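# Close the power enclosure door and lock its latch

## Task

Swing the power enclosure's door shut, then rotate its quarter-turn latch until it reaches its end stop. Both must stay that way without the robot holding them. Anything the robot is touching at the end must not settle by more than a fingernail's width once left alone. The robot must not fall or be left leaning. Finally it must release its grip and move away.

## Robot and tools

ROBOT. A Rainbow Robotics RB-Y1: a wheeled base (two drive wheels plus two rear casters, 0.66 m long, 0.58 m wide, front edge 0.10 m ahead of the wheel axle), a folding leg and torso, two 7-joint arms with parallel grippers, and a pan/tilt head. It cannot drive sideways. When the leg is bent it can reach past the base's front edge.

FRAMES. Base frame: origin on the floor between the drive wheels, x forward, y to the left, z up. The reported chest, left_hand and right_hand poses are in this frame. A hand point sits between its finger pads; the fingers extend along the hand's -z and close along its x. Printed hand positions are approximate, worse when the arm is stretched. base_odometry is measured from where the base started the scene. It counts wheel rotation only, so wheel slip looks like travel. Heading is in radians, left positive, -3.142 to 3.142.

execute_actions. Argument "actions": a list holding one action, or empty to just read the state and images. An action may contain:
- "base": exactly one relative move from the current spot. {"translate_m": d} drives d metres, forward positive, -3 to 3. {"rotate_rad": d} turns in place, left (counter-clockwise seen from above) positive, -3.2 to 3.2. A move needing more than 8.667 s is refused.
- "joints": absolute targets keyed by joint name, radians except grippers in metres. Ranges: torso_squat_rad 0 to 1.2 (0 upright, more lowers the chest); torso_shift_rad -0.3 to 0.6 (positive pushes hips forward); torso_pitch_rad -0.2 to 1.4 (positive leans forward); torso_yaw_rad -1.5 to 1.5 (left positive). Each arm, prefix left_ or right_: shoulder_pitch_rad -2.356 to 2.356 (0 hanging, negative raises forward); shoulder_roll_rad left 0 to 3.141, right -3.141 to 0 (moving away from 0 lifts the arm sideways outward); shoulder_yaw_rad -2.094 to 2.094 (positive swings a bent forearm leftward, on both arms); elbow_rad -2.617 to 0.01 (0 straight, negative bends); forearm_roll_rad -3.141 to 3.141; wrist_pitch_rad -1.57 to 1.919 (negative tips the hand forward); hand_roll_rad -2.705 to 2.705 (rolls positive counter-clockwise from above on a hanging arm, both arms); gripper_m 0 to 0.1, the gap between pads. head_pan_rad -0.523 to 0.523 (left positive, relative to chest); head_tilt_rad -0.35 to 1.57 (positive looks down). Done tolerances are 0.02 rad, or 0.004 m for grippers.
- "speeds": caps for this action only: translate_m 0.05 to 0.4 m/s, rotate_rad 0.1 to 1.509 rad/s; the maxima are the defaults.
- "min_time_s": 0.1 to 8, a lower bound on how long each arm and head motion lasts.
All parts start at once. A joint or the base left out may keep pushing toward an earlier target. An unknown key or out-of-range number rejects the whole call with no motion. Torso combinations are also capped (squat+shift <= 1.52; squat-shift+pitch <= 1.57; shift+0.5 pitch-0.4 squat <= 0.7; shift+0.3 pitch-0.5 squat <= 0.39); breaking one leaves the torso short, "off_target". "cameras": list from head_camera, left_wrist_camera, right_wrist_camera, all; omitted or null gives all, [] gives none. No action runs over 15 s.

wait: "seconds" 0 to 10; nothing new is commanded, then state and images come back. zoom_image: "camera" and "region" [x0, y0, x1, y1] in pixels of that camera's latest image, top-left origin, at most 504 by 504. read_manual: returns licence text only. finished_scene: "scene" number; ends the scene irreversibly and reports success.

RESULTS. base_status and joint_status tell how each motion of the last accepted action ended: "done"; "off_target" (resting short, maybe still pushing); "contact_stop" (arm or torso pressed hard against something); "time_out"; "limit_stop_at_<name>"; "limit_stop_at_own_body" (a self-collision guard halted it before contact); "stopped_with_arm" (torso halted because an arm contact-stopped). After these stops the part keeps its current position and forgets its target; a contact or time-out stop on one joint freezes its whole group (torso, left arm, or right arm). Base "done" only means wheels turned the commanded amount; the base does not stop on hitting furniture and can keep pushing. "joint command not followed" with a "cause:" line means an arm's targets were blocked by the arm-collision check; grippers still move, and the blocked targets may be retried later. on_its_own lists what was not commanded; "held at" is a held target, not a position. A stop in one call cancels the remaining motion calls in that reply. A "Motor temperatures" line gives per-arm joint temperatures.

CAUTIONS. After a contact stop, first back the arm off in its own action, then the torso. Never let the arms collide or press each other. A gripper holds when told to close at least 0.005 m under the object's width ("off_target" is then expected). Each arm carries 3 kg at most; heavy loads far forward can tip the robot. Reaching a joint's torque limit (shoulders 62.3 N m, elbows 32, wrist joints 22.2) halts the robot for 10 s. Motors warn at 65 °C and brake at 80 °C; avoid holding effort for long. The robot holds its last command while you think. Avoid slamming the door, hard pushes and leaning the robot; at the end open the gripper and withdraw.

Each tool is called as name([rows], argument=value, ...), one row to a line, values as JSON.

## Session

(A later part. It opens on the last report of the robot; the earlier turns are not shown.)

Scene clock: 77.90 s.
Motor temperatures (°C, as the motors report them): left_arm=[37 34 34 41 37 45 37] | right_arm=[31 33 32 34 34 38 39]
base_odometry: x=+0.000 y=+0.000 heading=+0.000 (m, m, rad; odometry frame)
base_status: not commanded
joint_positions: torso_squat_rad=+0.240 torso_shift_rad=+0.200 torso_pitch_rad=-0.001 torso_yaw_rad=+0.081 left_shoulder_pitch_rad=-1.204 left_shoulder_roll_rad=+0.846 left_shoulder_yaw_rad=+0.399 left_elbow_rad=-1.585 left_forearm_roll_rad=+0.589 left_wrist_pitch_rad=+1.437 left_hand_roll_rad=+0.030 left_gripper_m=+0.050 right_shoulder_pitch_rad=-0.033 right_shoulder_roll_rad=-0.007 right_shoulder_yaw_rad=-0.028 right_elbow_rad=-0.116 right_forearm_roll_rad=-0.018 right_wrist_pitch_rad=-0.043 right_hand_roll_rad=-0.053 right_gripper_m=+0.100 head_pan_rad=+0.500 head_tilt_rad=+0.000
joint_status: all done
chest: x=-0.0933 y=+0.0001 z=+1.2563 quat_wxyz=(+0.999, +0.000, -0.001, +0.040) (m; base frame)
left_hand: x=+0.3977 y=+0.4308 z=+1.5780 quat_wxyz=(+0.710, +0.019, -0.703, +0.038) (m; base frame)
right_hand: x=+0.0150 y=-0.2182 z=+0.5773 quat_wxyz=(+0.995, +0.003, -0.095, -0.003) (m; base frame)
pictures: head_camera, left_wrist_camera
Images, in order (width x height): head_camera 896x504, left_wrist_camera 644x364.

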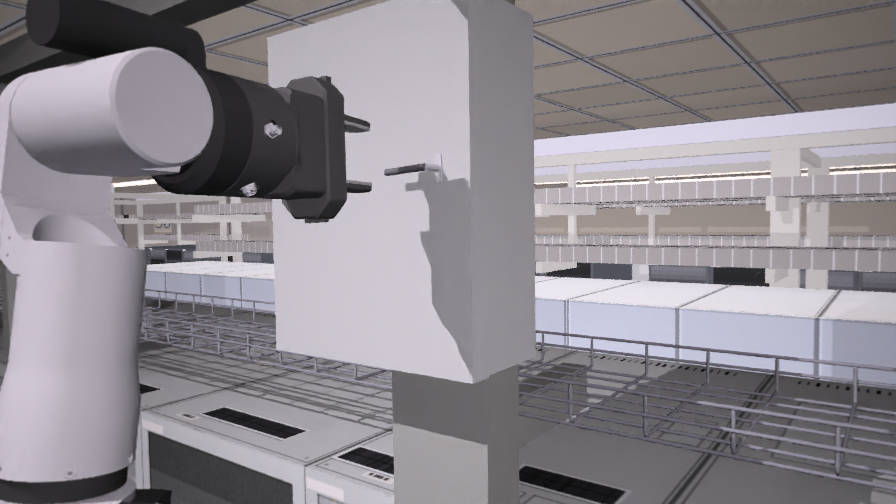

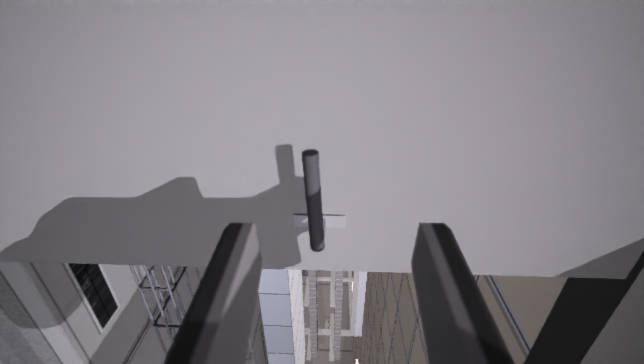

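execute_actions([
  {"joints":{"torso_shift_rad":0.25,"torso_squat_rad":0.25,"torso_yaw_rad":0.03,"torso_pitch_rad":0,"left_hand_roll_rad":0.1}},
], cameras=[])

execute_actions([
  {"base":{"translate_m":0.022},"speeds":{"translate_m":0.05},"joints":{"left_gripper_m":0.012}},
], cameras=["left_wrist_camera"])

execute_actions([
  {"joints":{"left_hand_roll_rad":0.7,"left_gripper_m":0.0},"min_time_s":2},
], cameras=["head_camera","left_wrist_camera"])

Scene clock: 80.13 s.
Motor temperatures (°C, as the motors report them): left_arm=[37 34 34 41 37 45 37] | right_arm=[31 33 32 34 34 38 39]
base_odometry: x=+0.000 y=+0.000 heading=+0.000 (m, m, rad; odometry frame)
base_status: not commanded
joint_positions: torso_squat_rad=+0.250 torso_shift_rad=+0.250 torso_pitch_rad=+0.000 torso_yaw_rad=+0.030 left_shoulder_pitch_rad=-1.204 left_shoulder_roll_rad=+0.846 left_shoulder_yaw_rad=+0.399 left_elbow_rad=-1.585 left_forearm_roll_rad=+0.589 left_wrist_pitch_rad=+1.437 left_hand_roll_rad=+0.100 left_gripper_m=+0.050 right_shoulder_pitch_rad=-0.033 right_shoulder_roll_rad=-0.007 right_shoulder_yaw_rad=-0.028 right_elbow_rad=-0.116 right_forearm_roll_rad=-0.018 right_wrist_pitch_rad=-0.043 right_hand_roll_rad=-0.053 right_gripper_m=+0.100 head_pan_rad=+0.500 head_tilt_rad=+0.000
joint_status: all done
chest: x=-0.0600 y=+0.0001 z=+1.2471 quat_wxyz=(+1.000, +0.000, +0.000, +0.015) (m; base frame)
left_hand: x=+0.4527 y=+0.4052 z=+1.5679 quat_wxyz=(+0.710, -0.023, -0.702, +0.045) (m; base frame)
right_hand: x=+0.0360 y=-0.2234 z=+0.5679 quat_wxyz=(+0.995, +0.001, -0.094, -0.029) (m; base frame)
pictures: none
No camera images: the call's "cameras" was empty. Leave "cameras" out to get every camera's image.

Scene clock: 81.13 s.
Motor temperatures (°C, as the motors report them): left_arm=[37 34 34 41 37 45 37] | right_arm=[31 33 32 34 34 38 39]
base_odometry: x=+0.021 y=+0.000 heading=+0.001 (m, m, rad; odometry frame)
base_status: done
joint_positions: torso_squat_rad=+0.251 torso_shift_rad=+0.248 torso_pitch_rad=-0.004 torso_yaw_rad=+0.031 left_shoulder_pitch_rad=-1.205 left_shoulder_roll_rad=+0.848 left_shoulder_yaw_rad=+0.401 left_elbow_rad=-1.588 left_forearm_roll_rad=+0.590 left_wrist_pitch_rad=+1.439 left_hand_roll_rad=+0.100 left_gripper_m=+0.015 right_shoulder_pitch_rad=-0.033 right_shoulder_roll_rad=-0.007 right_shoulder_yaw_rad=-0.028 right_elbow_rad=-0.116 right_forearm_roll_rad=-0.018 right_wrist_pitch_rad=-0.043 right_hand_roll_rad=-0.053 right_gripper_m=+0.100 head_pan_rad=+0.500 head_tilt_rad=+0.000
joint_status: all done
chest: x=-0.0628 y=+0.0001 z=+1.2473 quat_wxyz=(+1.000, +0.000, -0.002, +0.015) (m; base frame)
left_hand: x=+0.4469 y=+0.4060 z=+1.5715 quat_wxyz=(+0.708, -0.023, -0.705, +0.045) (m; base frame)
right_hand: x=+0.0363 y=-0.2233 z=+0.5686 quat_wxyz=(+0.995, +0.001, -0.097, -0.028) (m; base frame)
pictures: left_wrist_camera
Images, in order (width x height): left_wrist_camera 644x364.

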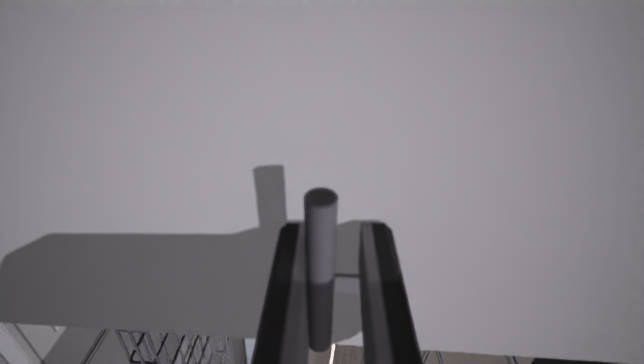

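Scene clock: 83.43 s.
Motor temperatures (°C, as the motors report them): left_arm=[38 34 34 41 37 47 37] | right_arm=[31 33 32 34 34 38 39]
base_odometry: x=+0.021 y=+0.000 heading=+0.001 (m, m, rad; odometry frame)
base_status: not commanded
joint_positions: torso_squat_rad=+0.251 torso_shift_rad=+0.248 torso_pitch_rad=-0.004 torso_yaw_rad=+0.032 left_shoulder_pitch_rad=-1.201 left_shoulder_roll_rad=+0.849 left_shoulder_yaw_rad=+0.400 left_elbow_rad=-1.587 left_forearm_roll_rad=+0.589 left_wrist_pitch_rad=+1.441 left_hand_roll_rad=+0.699 left_gripper_m=+0.021 right_shoulder_pitch_rad=-0.033 right_shoulder_roll_rad=-0.007 right_shoulder_yaw_rad=-0.028 right_elbow_rad=-0.116 right_forearm_roll_rad=-0.018 right_wrist_pitch_rad=-0.043 right_hand_roll_rad=-0.053 right_gripper_m=+0.100 head_pan_rad=+0.500 head_tilt_rad=+0.000
joint_status: left_gripper_m off_target (ended at +0.021, target +0.000); the others done
chest: x=-0.0630 y=+0.0006 z=+1.2473 quat_wxyz=(+1.000, +0.000, -0.002, +0.016) (m; base frame)
left_hand: x=+0.4471 y=+0.4085 z=+1.5686 quat_wxyz=(+0.665, -0.228, -0.665, +0.254) (m; base frame)
right_hand: x=+0.0364 y=-0.2234 z=+0.5689 quat_wxyz=(+0.995, +0.000, -0.097, -0.028) (m; base frame)
pictures: head_camera, left_wrist_camera
Images, in order (width x height): head_camera 896x504, left_wrist_camera 644x364.

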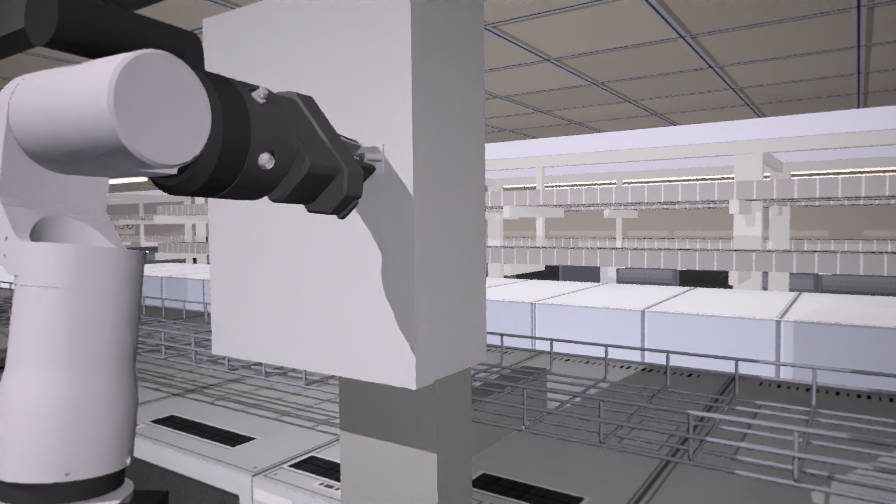

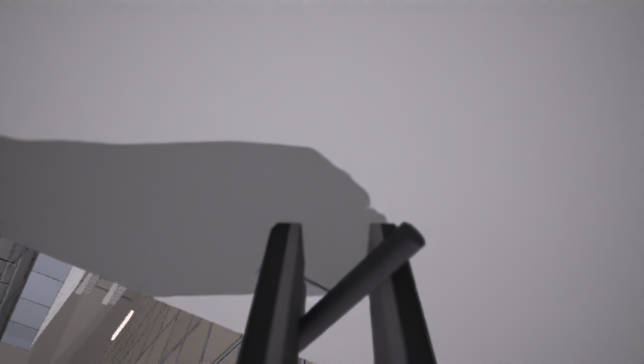

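execute_actions([
  {"joints":{"left_hand_roll_rad":-0.3},"min_time_s":2},
], cameras=["head_camera","left_wrist_camera"])

execute_actions([
  {"joints":{"left_hand_roll_rad":0.6},"min_time_s":2},
], cameras=["head_camera","left_wrist_camera"])

Scene clock: 86.57 s.
Motor temperatures (°C, as the motors report them): left_arm=[38 34 34 41 37 49 37] | right_arm=[31 33 32 34 34 38 39]
base_odometry: x=+0.021 y=+0.000 heading=+0.001 (m, m, rad; odometry frame)
base_status: not commanded
joint_positions: torso_squat_rad=+0.251 torso_shift_rad=+0.248 torso_pitch_rad=-0.004 torso_yaw_rad=+0.031 left_shoulder_pitch_rad=-1.202 left_shoulder_roll_rad=+0.847 left_shoulder_yaw_rad=+0.400 left_elbow_rad=-1.588 left_forearm_roll_rad=+0.591 left_wrist_pitch_rad=+1.440 left_hand_roll_rad=-0.299 left_gripper_m=+0.011 right_shoulder_pitch_rad=-0.033 right_shoulder_roll_rad=-0.007 right_shoulder_yaw_rad=-0.028 right_elbow_rad=-0.116 right_forearm_roll_rad=-0.018 right_wrist_pitch_rad=-0.043 right_hand_roll_rad=-0.053 right_gripper_m=+0.100 head_pan_rad=+0.500 head_tilt_rad=+0.000
joint_status: all done
on_its_own: left_gripper_m moved -0.009 toward your old target +0.000
chest: x=-0.0631 y=+0.0001 z=+1.2474 quat_wxyz=(+1.000, +0.000, -0.002, +0.016) (m; base frame)
left_hand: x=+0.4472 y=+0.4058 z=+1.5697 quat_wxyz=(+0.704, +0.117, -0.694, -0.097) (m; base frame)
right_hand: x=+0.0363 y=-0.2234 z=+0.5687 quat_wxyz=(+0.995, +0.001, -0.097, -0.028) (m; base frame)
pictures: head_camera, left_wrist_camera
Images, in order (width x height): head_camera 896x504, left_wrist_camera 644x364.

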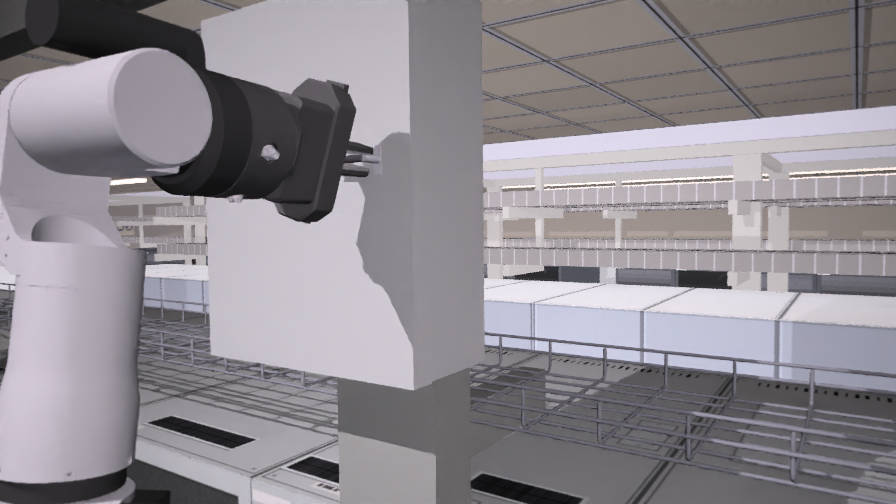

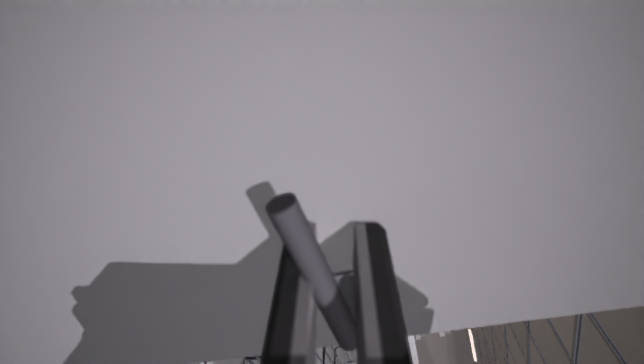

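Scene clock: 88.87 s.
Motor temperatures (°C, as the motors report them): left_arm=[38 34 34 41 38 50 37] | right_arm=[31 33 32 34 34 38 39]
base_odometry: x=+0.021 y=+0.000 heading=+0.001 (m, m, rad; odometry frame)
base_status: not commanded
joint_positions: torso_squat_rad=+0.251 torso_shift_rad=+0.248 torso_pitch_rad=-0.004 torso_yaw_rad=+0.031 left_shoulder_pitch_rad=-1.202 left_shoulder_roll_rad=+0.849 left_shoulder_yaw_rad=+0.400 left_elbow_rad=-1.588 left_forearm_roll_rad=+0.589 left_wrist_pitch_rad=+1.440 left_hand_roll_rad=+0.599 left_gripper_m=+0.019 right_shoulder_pitch_rad=-0.033 right_shoulder_roll_rad=-0.007 right_shoulder_yaw_rad=-0.028 right_elbow_rad=-0.116 right_forearm_roll_rad=-0.018 right_wrist_pitch_rad=-0.043 right_hand_roll_rad=-0.053 right_gripper_m=+0.100 head_pan_rad=+0.500 head_tilt_rad=+0.000
joint_status: all done
chest: x=-0.0630 y=+0.0005 z=+1.2473 quat_wxyz=(+1.000, +0.000, -0.002, +0.016) (m; base frame)
left_hand: x=+0.4469 y=+0.4080 z=+1.5694 quat_wxyz=(+0.676, -0.194, -0.676, +0.220) (m; base frame)
right_hand: x=+0.0364 y=-0.2234 z=+0.5688 quat_wxyz=(+0.995, +0.000, -0.097, -0.028) (m; base frame)
pictures: head_camera, left_wrist_camera
Images, in order (width x height): head_camera 896x504, left_wrist_camera 644x364.

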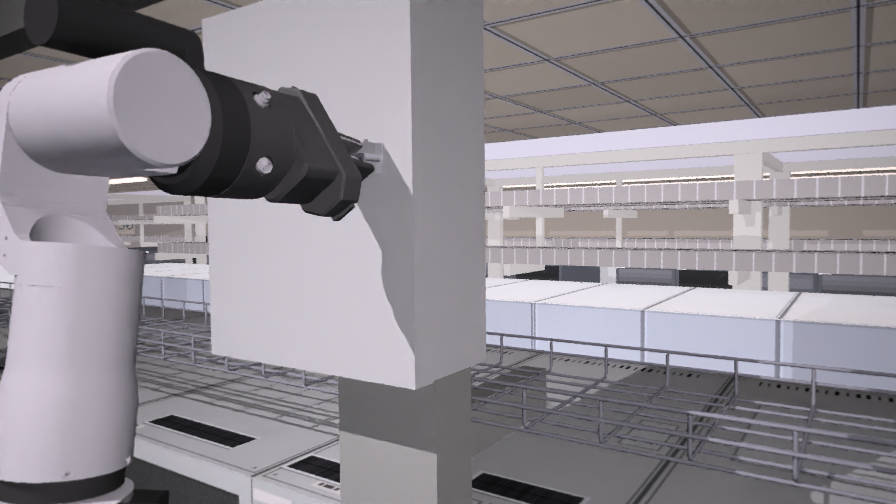

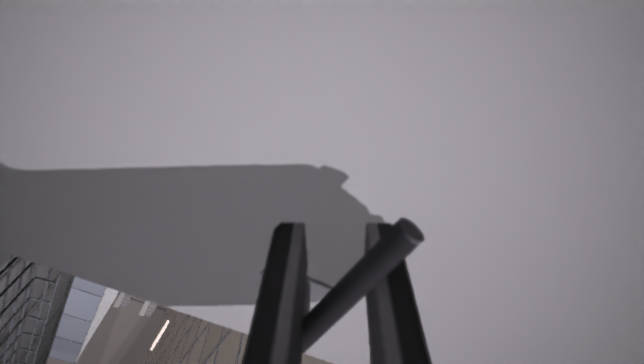

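execute_actions([
  {"joints":{"left_hand_roll_rad":-0.1},"min_time_s":1},
], cameras=[])

execute_actions([
  {"base":{"translate_m":0.018},"speeds":{"translate_m":0.05}},
], cameras=["head_camera","left_wrist_camera"])

execute_actions([
  {"joints":{"left_hand_roll_rad":0.6},"min_time_s":1.5},
], cameras=["head_camera","left_wrist_camera"])

Scene clock: 91.50 s.
Motor temperatures (°C, as the motors report them): left_arm=[38 34 34 41 37 51 37] | right_arm=[31 33 32 34 34 38 39]
base_odometry: x=+0.021 y=+0.000 heading=+0.001 (m, m, rad; odometry frame)
base_status: not commanded
joint_positions: torso_squat_rad=+0.251 torso_shift_rad=+0.248 torso_pitch_rad=-0.004 torso_yaw_rad=+0.031 left_shoulder_pitch_rad=-1.203 left_shoulder_roll_rad=+0.847 left_shoulder_yaw_rad=+0.400 left_elbow_rad=-1.588 left_forearm_roll_rad=+0.590 left_wrist_pitch_rad=+1.440 left_hand_roll_rad=-0.099 left_gripper_m=+0.009 right_shoulder_pitch_rad=-0.033 right_shoulder_roll_rad=-0.007 right_shoulder_yaw_rad=-0.028 right_elbow_rad=-0.116 right_forearm_roll_rad=-0.018 right_wrist_pitch_rad=-0.043 right_hand_roll_rad=-0.053 right_gripper_m=+0.100 head_pan_rad=+0.500 head_tilt_rad=+0.000
joint_status: all done
on_its_own: left_gripper_m moved -0.009 toward your old target +0.000
chest: x=-0.0630 y=+0.0002 z=+1.2473 quat_wxyz=(+1.000, +0.000, -0.002, +0.016) (m; base frame)
left_hand: x=+0.4471 y=+0.4065 z=+1.5701 quat_wxyz=(+0.710, +0.048, -0.703, -0.026) (m; base frame)
right_hand: x=+0.0363 y=-0.2234 z=+0.5687 quat_wxyz=(+0.995, +0.001, -0.097, -0.028) (m; base frame)
pictures: none
No camera images: the call's "cameras" was empty. Leave "cameras" out to get every camera's image.

Scene clock: 101.73 s.
Motor temperatures (°C, as the motors report them): left_arm=[38 34 34 42 41 57 37] | right_arm=[31 33 32 34 34 38 39]
TORQUE FAULT: left_wrist_pitch_rad reached its load limit. The robot stopped for 10 seconds, dropped its targets and accepts commands again. The stop added 9.1 s to the call and to motion_time.
base_odometry: x=+0.030 y=+0.000 heading=+0.002 (m, m, rad; odometry frame)
base_status: translate_m torque_fault (by the wheels' count: +0.009 of +0.018)
joint_positions: torso_squat_rad=+0.251 torso_shift_rad=+0.247 torso_pitch_rad=-0.005 torso_yaw_rad=+0.031 left_shoulder_pitch_rad=-1.201 left_shoulder_roll_rad=+0.846 left_shoulder_yaw_rad=+0.401 left_elbow_rad=-1.593 left_forearm_roll_rad=+0.594 left_wrist_pitch_rad=+1.445 left_hand_roll_rad=-0.099 left_gripper_m=+0.009 right_shoulder_pitch_rad=-0.033 right_shoulder_roll_rad=-0.007 right_shoulder_yaw_rad=-0.028 right_elbow_rad=-0.116 right_forearm_roll_rad=-0.018 right_wrist_pitch_rad=-0.043 right_hand_roll_rad=-0.053 right_gripper_m=+0.100 head_pan_rad=+0.500 head_tilt_rad=+0.000
joint_status: not commanded
chest: x=-0.0637 y=-0.0002 z=+1.2474 quat_wxyz=(+1.000, +0.000, -0.003, +0.016) (m; base frame)
left_hand: x=+0.4455 y=+0.4040 z=+1.5700 quat_wxyz=(+0.710, +0.047, -0.702, -0.028) (m; base frame)
right_hand: x=+0.0364 y=-0.2234 z=+0.5687 quat_wxyz=(+0.995, +0.001, -0.097, -0.028) (m; base frame)
pictures: head_camera, left_wrist_camera
Images, in order (width x height): head_camera 896x504, left_wrist_camera 644x364.

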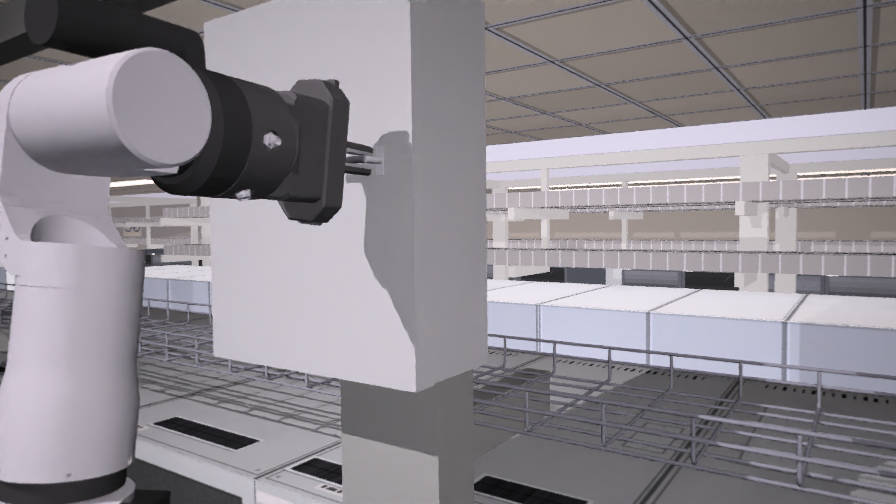

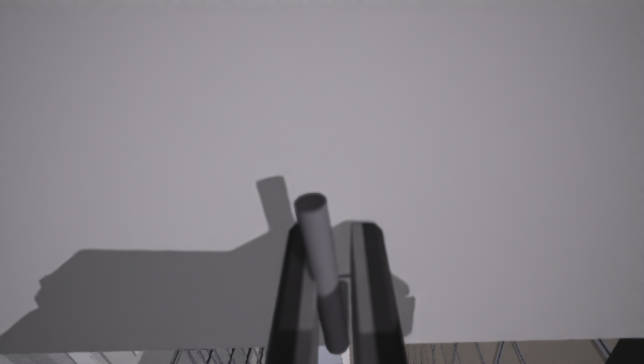

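not run: a stop came earlier in this reply.

execute_actions([
  {"base":{"translate_m":-0.028},"speeds":{"translate_m":0.05},"joints":{"left_hand_roll_rad":0.02,"left_gripper_m":0.012}},
], cameras=["head_camera","left_wrist_camera"])

zoom_image(camera="head_camera", region=[340,300,500,420])

execute_actions([
  {"joints":{"torso_squat_rad":0.19,"torso_shift_rad":0.246,"torso_pitch_rad":0}},
], cameras=["head_camera","left_wrist_camera"])

zoom_image(camera="head_camera", region=[340,300,500,420])

Scene clock: 104.73 s.
Motor temperatures (°C, as the motors report them): left_arm=[38 34 34 42 41 57 37] | right_arm=[31 33 32 34 34 38 39]
base_odometry: x=+0.002 y=+0.000 heading=+0.002 (m, m, rad; odometry frame)
base_status: done
joint_positions: torso_squat_rad=+0.250 torso_shift_rad=+0.250 torso_pitch_rad=+0.000 torso_yaw_rad=+0.030 left_shoulder_pitch_rad=-1.202 left_shoulder_roll_rad=+0.847 left_shoulder_yaw_rad=+0.400 left_elbow_rad=-1.589 left_forearm_roll_rad=+0.591 left_wrist_pitch_rad=+1.441 left_hand_roll_rad=+0.020 left_gripper_m=+0.012 right_shoulder_pitch_rad=-0.033 right_shoulder_roll_rad=-0.007 right_shoulder_yaw_rad=-0.028 right_elbow_rad=-0.116 right_forearm_roll_rad=-0.018 right_wrist_pitch_rad=-0.043 right_hand_roll_rad=-0.053 right_gripper_m=+0.100 head_pan_rad=+0.500 head_tilt_rad=+0.000
joint_status: all done
chest: x=-0.0602 y=+0.0001 z=+1.2471 quat_wxyz=(+1.000, +0.000, +0.000, +0.015) (m; base frame)
left_hand: x=+0.4517 y=+0.4051 z=+1.5672 quat_wxyz=(+0.712, +0.005, -0.702, +0.015) (m; base frame)
right_hand: x=+0.0360 y=-0.2234 z=+0.5680 quat_wxyz=(+0.995, +0.001, -0.095, -0.029) (m; base frame)
pictures: head_camera, left_wrist_camera
Images, in order (width x height): head_camera 896x504, left_wrist_camera 644x364.

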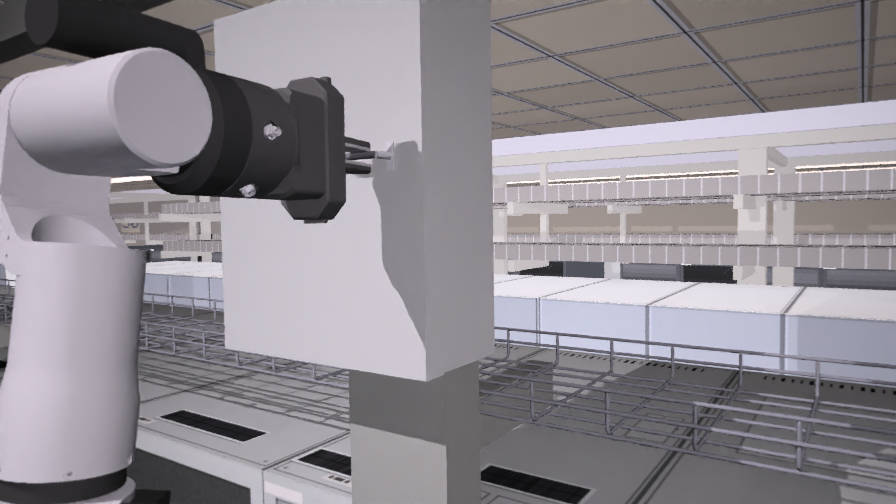

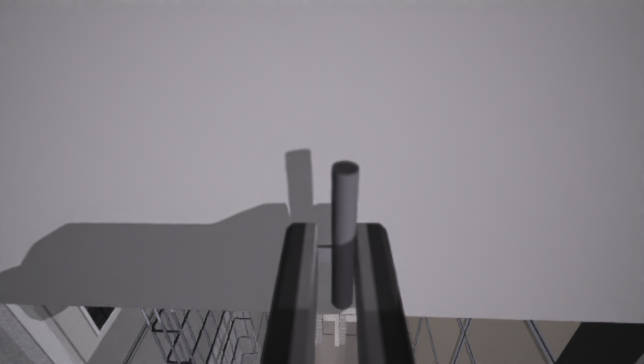

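Region (340, 300, 500, 420) of head_camera's 896x504 image, scaled by 3.150, with more detail than that image has; it fills the top 378 rows of this view, and the rest is white.

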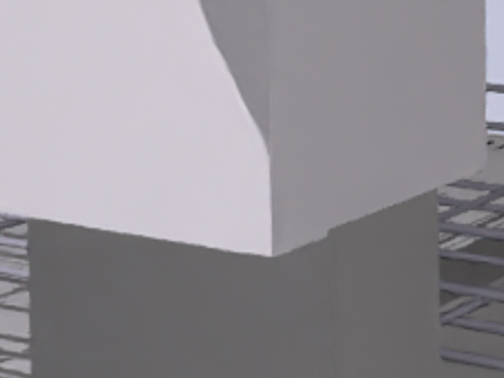

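Scene clock: 105.67 s.
Motor temperatures (°C, as the motors report them): left_arm=[38 34 34 42 41 57 37] | right_arm=[31 33 32 34 34 38 39]
base_odometry: x=+0.002 y=+0.000 heading=+0.002 (m, m, rad; odometry frame)
base_status: not commanded
joint_positions: torso_squat_rad=+0.190 torso_shift_rad=+0.246 torso_pitch_rad=+0.000 torso_yaw_rad=+0.030 left_shoulder_pitch_rad=-1.200 left_shoulder_roll_rad=+0.846 left_shoulder_yaw_rad=+0.400 left_elbow_rad=-1.588 left_forearm_roll_rad=+0.592 left_wrist_pitch_rad=+1.443 left_hand_roll_rad=+0.020 left_gripper_m=+0.013 right_shoulder_pitch_rad=-0.033 right_shoulder_roll_rad=-0.007 right_shoulder_yaw_rad=-0.028 right_elbow_rad=-0.116 right_forearm_roll_rad=-0.018 right_wrist_pitch_rad=-0.043 right_hand_roll_rad=-0.053 right_gripper_m=+0.100 head_pan_rad=+0.500 head_tilt_rad=+0.000
joint_status: all done
chest: x=-0.0605 y=+0.0002 z=+1.2566 quat_wxyz=(+1.000, +0.000, +0.000, +0.015) (m; base frame)
left_hand: x=+0.4523 y=+0.4052 z=+1.5745 quat_wxyz=(+0.714, +0.005, -0.700, +0.016) (m; base frame)
right_hand: x=+0.0355 y=-0.2234 z=+0.5775 quat_wxyz=(+0.995, +0.001, -0.095, -0.029) (m; base frame)
pictures: head_camera, left_wrist_camera
Images, in order (width x height): head_camera 896x504, left_wrist_camera 644x364.

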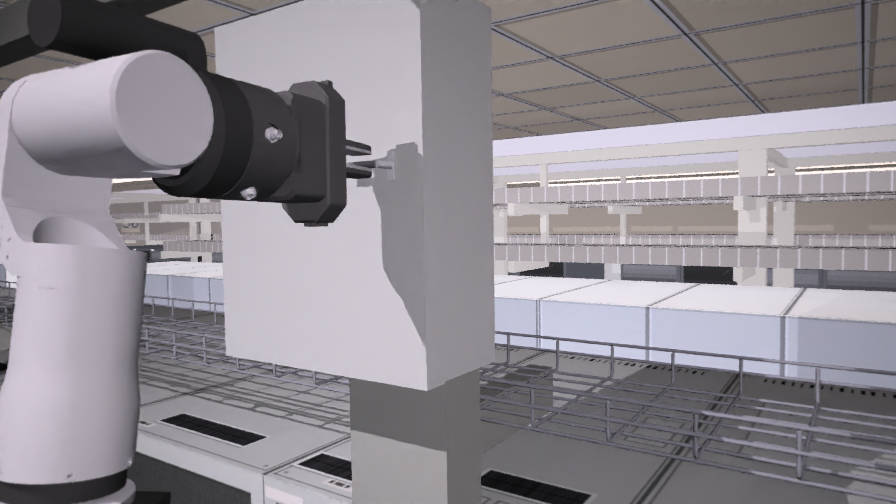

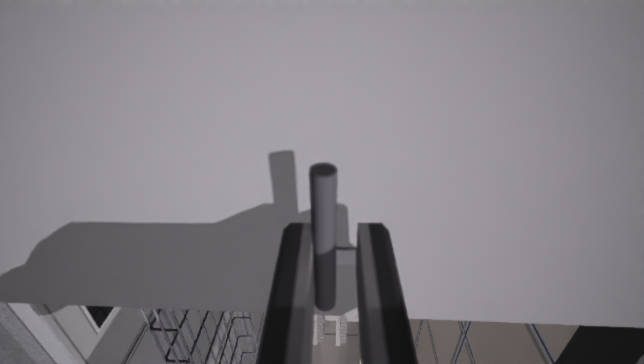

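Region (340, 300, 500, 420) of head_camera's 896x504 image, scaled by 3.150, with more detail than that image has; it fills the top 378 rows of this view, and the rest is white.

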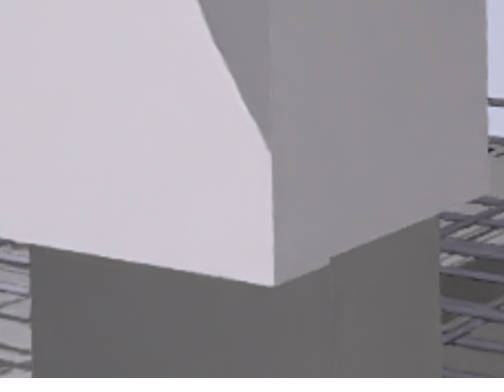

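execute_actions([
  {"joints":{"torso_shift_rad":0.17,"left_gripper_m":0.03}},
], cameras=[])

execute_actions([
  {"joints":{"torso_squat_rad":0,"torso_yaw_rad":0.09,"left_gripper_m":0,"left_shoulder_pitch_rad":-1.24,"left_shoulder_roll_rad":0.847,"left_shoulder_yaw_rad":0.4,"left_elbow_rad":-1.587,"left_forearm_roll_rad":0.589,"left_wrist_pitch_rad":1.45}},
], cameras=[])

execute_actions([
  {"base":{"translate_m":0.025},"joints":{"torso_shift_rad":0.26}},
], cameras=["head_camera","left_wrist_camera"])

Scene clock: 110.47 s.
Motor temperatures (°C, as the motors report them): left_arm=[38 34 34 41 40 55 37] | right_arm=[31 33 32 34 34 38 39]
base_odometry: x=+0.002 y=+0.000 heading=+0.002 (m, m, rad; odometry frame)
base_status: not commanded
joint_positions: torso_squat_rad=+0.190 torso_shift_rad=+0.170 torso_pitch_rad=+0.000 torso_yaw_rad=+0.030 left_shoulder_pitch_rad=-1.202 left_shoulder_roll_rad=+0.847 left_shoulder_yaw_rad=+0.400 left_elbow_rad=-1.589 left_forearm_roll_rad=+0.591 left_wrist_pitch_rad=+1.441 left_hand_roll_rad=+0.020 left_gripper_m=+0.030 right_shoulder_pitch_rad=-0.033 right_shoulder_roll_rad=-0.007 right_shoulder_yaw_rad=-0.028 right_elbow_rad=-0.116 right_forearm_roll_rad=-0.018 right_wrist_pitch_rad=-0.043 right_hand_roll_rad=-0.053 right_gripper_m=+0.100 head_pan_rad=+0.500 head_tilt_rad=+0.000
joint_status: all done
chest: x=-0.1118 y=+0.0002 z=+1.2674 quat_wxyz=(+1.000, +0.000, +0.000, +0.015) (m; base frame)
left_hand: x=+0.4004 y=+0.4051 z=+1.5872 quat_wxyz=(+0.712, +0.005, -0.702, +0.015) (m; base frame)
right_hand: x=-0.0154 y=-0.2234 z=+0.5883 quat_wxyz=(+0.995, +0.001, -0.095, -0.029) (m; base frame)
pictures: none
No camera images: the call's "cameras" was empty. Leave "cameras" out to get every camera's image.

Scene clock: 111.90 s.
Motor temperatures (°C, as the motors report them): left_arm=[38 34 34 41 40 55 37] | right_arm=[31 33 32 34 34 38 39]
base_odometry: x=+0.002 y=+0.000 heading=+0.002 (m, m, rad; odometry frame)
base_status: not commanded
joint_positions: torso_squat_rad=+0.000 torso_shift_rad=+0.170 torso_pitch_rad=+0.000 torso_yaw_rad=+0.090 left_shoulder_pitch_rad=-1.239 left_shoulder_roll_rad=+0.847 left_shoulder_yaw_rad=+0.400 left_elbow_rad=-1.587 left_forearm_roll_rad=+0.589 left_wrist_pitch_rad=+1.450 left_hand_roll_rad=+0.020 left_gripper_m=+0.000 right_shoulder_pitch_rad=-0.033 right_shoulder_roll_rad=-0.007 right_shoulder_yaw_rad=-0.028 right_elbow_rad=-0.116 right_forearm_roll_rad=-0.018 right_wrist_pitch_rad=-0.043 right_hand_roll_rad=-0.053 right_gripper_m=+0.100 head_pan_rad=+0.500 head_tilt_rad=+0.000
joint_status: all done
chest: x=-0.1095 y=+0.0002 z=+1.2798 quat_wxyz=(+0.999, +0.000, +0.000, +0.045) (m; base frame)
left_hand: x=+0.3719 y=+0.4287 z=+1.6155 quat_wxyz=(+0.703, +0.022, -0.710, +0.033) (m; base frame)
right_hand: x=-0.0002 y=-0.2172 z=+0.6007 quat_wxyz=(+0.996, +0.003, -0.094, +0.001) (m; base frame)
pictures: none
No camera images: the call's "cameras" was empty. Leave "cameras" out to get every camera's image.

Scene clock: 113.30 s.
Motor temperatures (°C, as the motors report them): left_arm=[38 34 34 41 40 54 37] | right_arm=[31 33 32 34 34 38 39]
base_odometry: x=+0.027 y=+0.000 heading=+0.001 (m, m, rad; odometry frame)
base_status: done
joint_positions: torso_squat_rad=+0.000 torso_shift_rad=+0.260 torso_pitch_rad=+0.000 torso_yaw_rad=+0.090 left_shoulder_pitch_rad=-1.240 left_shoulder_roll_rad=+0.847 left_shoulder_yaw_rad=+0.400 left_elbow_rad=-1.587 left_forearm_roll_rad=+0.589 left_wrist_pitch_rad=+1.450 left_hand_roll_rad=+0.020 left_gripper_m=+0.000 right_shoulder_pitch_rad=-0.032 right_shoulder_roll_rad=-0.007 right_shoulder_yaw_rad=-0.028 right_elbow_rad=-0.116 right_forearm_roll_rad=-0.018 right_wrist_pitch_rad=-0.043 right_hand_roll_rad=-0.053 right_gripper_m=+0.100 head_pan_rad=+0.500 head_tilt_rad=+0.000
joint_status: all done
chest: x=-0.0479 y=+0.0002 z=+1.2664 quat_wxyz=(+0.999, +0.000, +0.000, +0.045) (m; base frame)
left_hand: x=+0.4334 y=+0.4287 z=+1.6021 quat_wxyz=(+0.703, +0.023, -0.710, +0.033) (m; base frame)
right_hand: x=+0.0613 y=-0.2172 z=+0.5872 quat_wxyz=(+0.996, +0.003, -0.094, +0.001) (m; base frame)
pictures: head_camera, left_wrist_camera
Images, in order (width x height): head_camera 896x504, left_wrist_camera 644x364.

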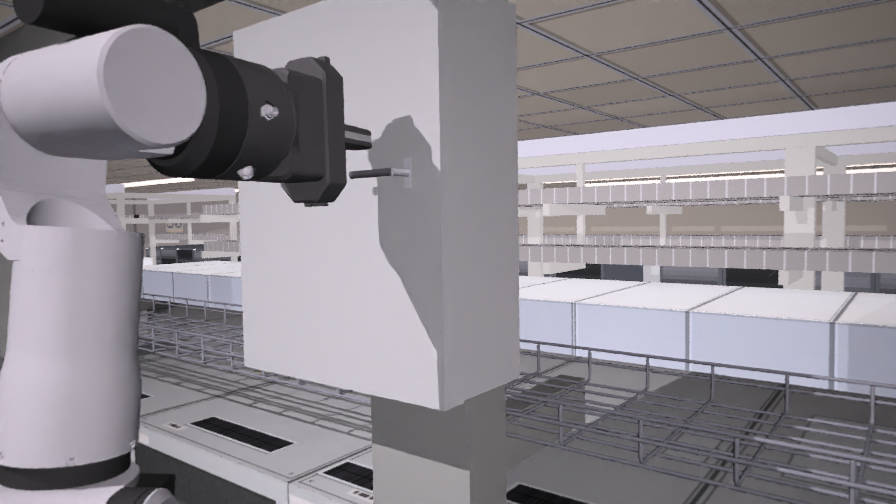

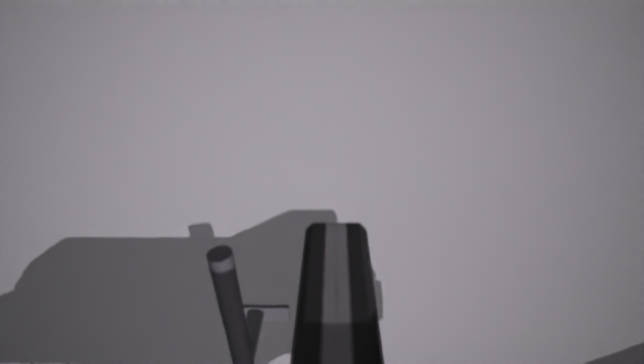

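execute_actions([
  {"joints":{"torso_squat_rad":0.22,"torso_shift_rad":0.285}},
], cameras=["left_wrist_camera"])

execute_actions([
  {"joints":{"torso_squat_rad":0.33,"torso_shift_rad":0.295}},
], cameras=["head_camera","left_wrist_camera"])

Scene clock: 115.40 s.
Motor temperatures (°C, as the motors report them): left_arm=[38 34 34 41 39 53 37] | right_arm=[31 33 32 34 34 38 39]
base_odometry: x=+0.027 y=+0.000 heading=+0.001 (m, m, rad; odometry frame)
base_status: not commanded
joint_positions: torso_squat_rad=+0.220 torso_shift_rad=+0.285 torso_pitch_rad=-0.001 torso_yaw_rad=+0.090 left_shoulder_pitch_rad=-1.240 left_shoulder_roll_rad=+0.847 left_shoulder_yaw_rad=+0.400 left_elbow_rad=-1.587 left_forearm_roll_rad=+0.589 left_wrist_pitch_rad=+1.450 left_hand_roll_rad=+0.020 left_gripper_m=+0.000 right_shoulder_pitch_rad=-0.032 right_shoulder_roll_rad=-0.007 right_shoulder_yaw_rad=-0.028 right_elbow_rad=-0.116 right_forearm_roll_rad=-0.018 right_wrist_pitch_rad=-0.043 right_hand_roll_rad=-0.053 right_gripper_m=+0.100 head_pan_rad=+0.500 head_tilt_rad=+0.000
joint_status: all done
chest: x=-0.0364 y=+0.0002 z=+1.2455 quat_wxyz=(+0.999, +0.000, +0.000, +0.045) (m; base frame)
left_hand: x=+0.4442 y=+0.4288 z=+1.5824 quat_wxyz=(+0.702, +0.023, -0.711, +0.033) (m; base frame)
right_hand: x=+0.0736 y=-0.2172 z=+0.5665 quat_wxyz=(+0.995, +0.003, -0.095, +0.001) (m; base frame)
pictures: left_wrist_camera
Images, in order (width x height): left_wrist_camera 644x364.

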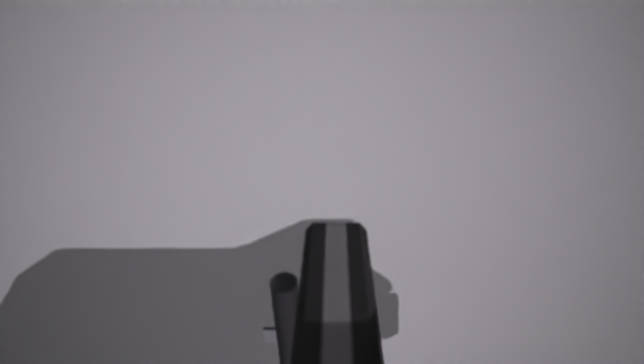

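Scene clock: 125.97 s.
Motor temperatures (°C, as the motors report them): left_arm=[37 34 34 41 39 50 37] | right_arm=[31 33 32 34 34 38 39]
TORQUE FAULT: left_wrist_pitch_rad reached its load limit. The robot stopped for 10 seconds, dropped its targets and accepts commands again. The stop added 9.3 s to the call and to motion_time.
base_odometry: x=+0.027 y=+0.000 heading=+0.001 (m, m, rad; odometry frame)
base_status: not commanded
joint_positions: torso_squat_rad=+0.309 torso_shift_rad=+0.291 torso_pitch_rad=-0.005 torso_yaw_rad=+0.090 left_shoulder_pitch_rad=-1.252 left_shoulder_roll_rad=+0.854 left_shoulder_yaw_rad=+0.406 left_elbow_rad=-1.592 left_forearm_roll_rad=+0.587 left_wrist_pitch_rad=+1.443 left_hand_roll_rad=+0.020 left_gripper_m=+0.000 right_shoulder_pitch_rad=-0.032 right_shoulder_roll_rad=-0.007 right_shoulder_yaw_rad=-0.028 right_elbow_rad=-0.116 right_forearm_roll_rad=-0.018 right_wrist_pitch_rad=-0.043 right_hand_roll_rad=-0.053 right_gripper_m=+0.100 head_pan_rad=+0.500 head_tilt_rad=+0.000
joint_status: torso_squat_rad torque_fault (moved +0.089 of +0.110); the others done
on_its_own: torso_squat_rad is held at +0.309, not at your +0.330, since a torque_fault
chest: x=-0.0382 y=+0.0000 z=+1.2287 quat_wxyz=(+0.999, +0.000, -0.002, +0.045) (m; base frame)
left_hand: x=+0.4349 y=+0.4299 z=+1.5783 quat_wxyz=(+0.691, +0.025, -0.722, +0.034) (m; base frame)
right_hand: x=+0.0746 y=-0.2170 z=+0.5501 quat_wxyz=(+0.995, +0.004, -0.097, +0.001) (m; base frame)
pictures: head_camera, left_wrist_camera
Images, in order (width x height): head_camera 896x504, left_wrist_camera 644x364.

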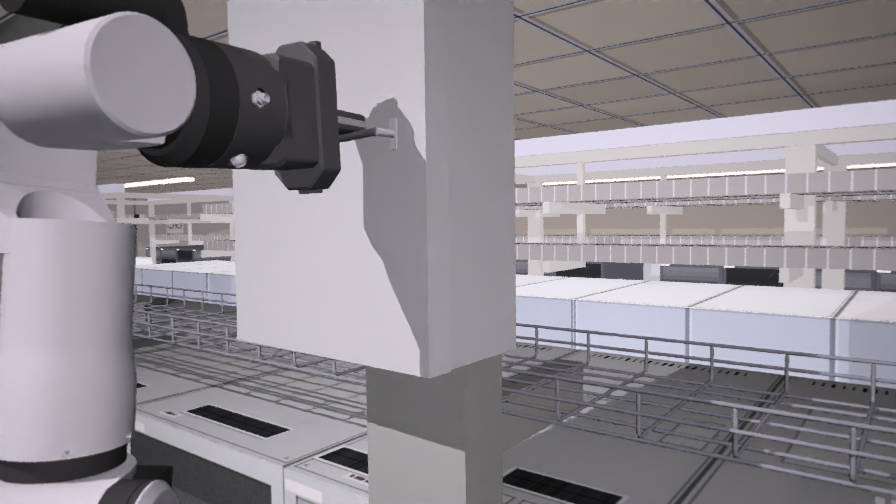

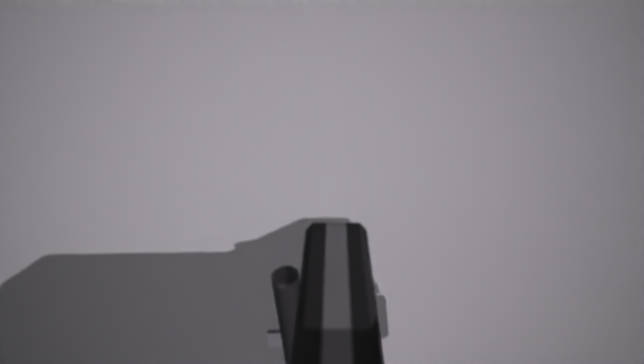

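execute_actions([
  {"joints":{"torso_squat_rad":0.2,"torso_shift_rad":0.2,"torso_pitch_rad":0}},
], cameras=[])

execute_actions([
  {"joints":{"torso_squat_rad":0.27,"torso_yaw_rad":0.05,"left_gripper_m":0.05,"left_shoulder_pitch_rad":-1.205,"left_shoulder_roll_rad":0.847,"left_shoulder_yaw_rad":0.4,"left_elbow_rad":-1.587,"left_forearm_roll_rad":0.589,"left_wrist_pitch_rad":1.427}},
], cameras=["head_camera","left_wrist_camera"])

zoom_image(camera="head_camera", region=[240,0,560,400])

Scene clock: 129.27 s.
Motor temperatures (°C, as the motors report them): left_arm=[37 34 34 41 38 50 37] | right_arm=[31 33 32 34 34 38 39]
base_odometry: x=+0.027 y=+0.000 heading=+0.001 (m, m, rad; odometry frame)
base_status: not commanded
joint_positions: torso_squat_rad=+0.200 torso_shift_rad=+0.200 torso_pitch_rad=+0.000 torso_yaw_rad=+0.090 left_shoulder_pitch_rad=-1.248 left_shoulder_roll_rad=+0.852 left_shoulder_yaw_rad=+0.404 left_elbow_rad=-1.590 left_forearm_roll_rad=+0.588 left_wrist_pitch_rad=+1.445 left_hand_roll_rad=+0.020 left_gripper_m=+0.000 right_shoulder_pitch_rad=-0.032 right_shoulder_roll_rad=-0.007 right_shoulder_yaw_rad=-0.028 right_elbow_rad=-0.116 right_forearm_roll_rad=-0.018 right_wrist_pitch_rad=-0.043 right_hand_roll_rad=-0.053 right_gripper_m=+0.100 head_pan_rad=+0.500 head_tilt_rad=+0.000
joint_status: all done
chest: x=-0.0917 y=+0.0001 z=+1.2623 quat_wxyz=(+0.999, +0.000, +0.000, +0.045) (m; base frame)
left_hand: x=+0.3849 y=+0.4297 z=+1.6061 quat_wxyz=(+0.696, +0.024, -0.717, +0.034) (m; base frame)
right_hand: x=+0.0178 y=-0.2171 z=+0.5832 quat_wxyz=(+0.996, +0.003, -0.095, +0.001) (m; base frame)
pictures: none
No camera images: the call's "cameras" was empty. Leave "cameras" out to get every camera's image.

Scene clock: 130.23 s.
Motor temperatures (°C, as the motors report them): left_arm=[37 34 34 41 38 49 37] | right_arm=[31 33 32 34 34 38 39]
base_odometry: x=+0.027 y=+0.000 heading=+0.001 (m, m, rad; odometry frame)
base_status: not commanded
joint_positions: torso_squat_rad=+0.270 torso_shift_rad=+0.200 torso_pitch_rad=+0.000 torso_yaw_rad=+0.050 left_shoulder_pitch_rad=-1.205 left_shoulder_roll_rad=+0.847 left_shoulder_yaw_rad=+0.400 left_elbow_rad=-1.587 left_forearm_roll_rad=+0.589 left_wrist_pitch_rad=+1.427 left_hand_roll_rad=+0.020 left_gripper_m=+0.050 right_shoulder_pitch_rad=-0.033 right_shoulder_roll_rad=-0.007 right_shoulder_yaw_rad=-0.028 right_elbow_rad=-0.116 right_forearm_roll_rad=-0.018 right_wrist_pitch_rad=-0.043 right_hand_roll_rad=-0.053 right_gripper_m=+0.100 head_pan_rad=+0.500 head_tilt_rad=+0.000
joint_status: all done
chest: x=-0.0940 y=+0.0001 z=+1.2511 quat_wxyz=(+1.000, +0.000, +0.000, +0.025) (m; base frame)
left_hand: x=+0.4096 y=+0.4158 z=+1.5756 quat_wxyz=(+0.706, +0.012, -0.707, +0.023) (m; base frame)
right_hand: x=+0.0067 y=-0.2214 z=+0.5720 quat_wxyz=(+0.995, +0.002, -0.095, -0.019) (m; base frame)
pictures: head_camera, left_wrist_camera
Images, in order (width x height): head_camera 896x504, left_wrist_camera 644x364.

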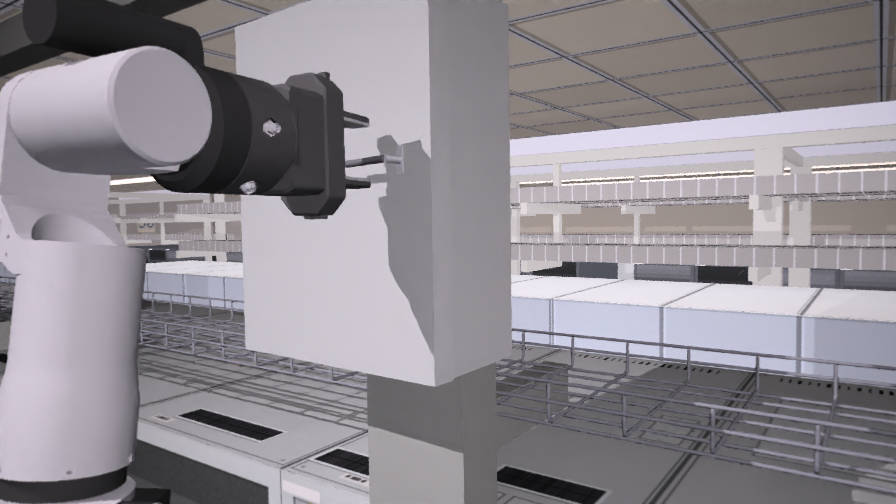

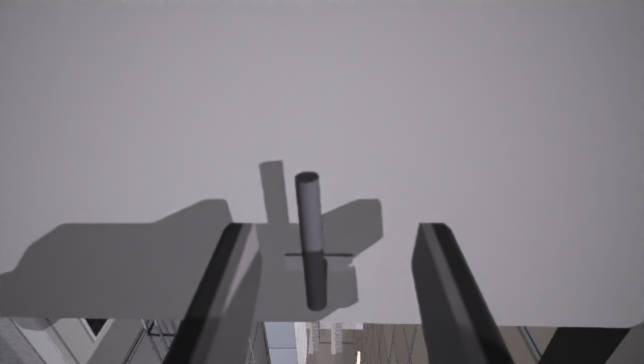

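Region (240, 0, 560, 400) of head_camera's 896x504 image, scaled by 1.260, with more detail than that image has; it fills the left 403 columns of this view, and the rest is white.

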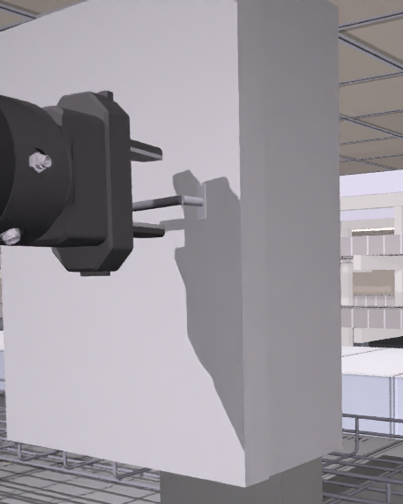

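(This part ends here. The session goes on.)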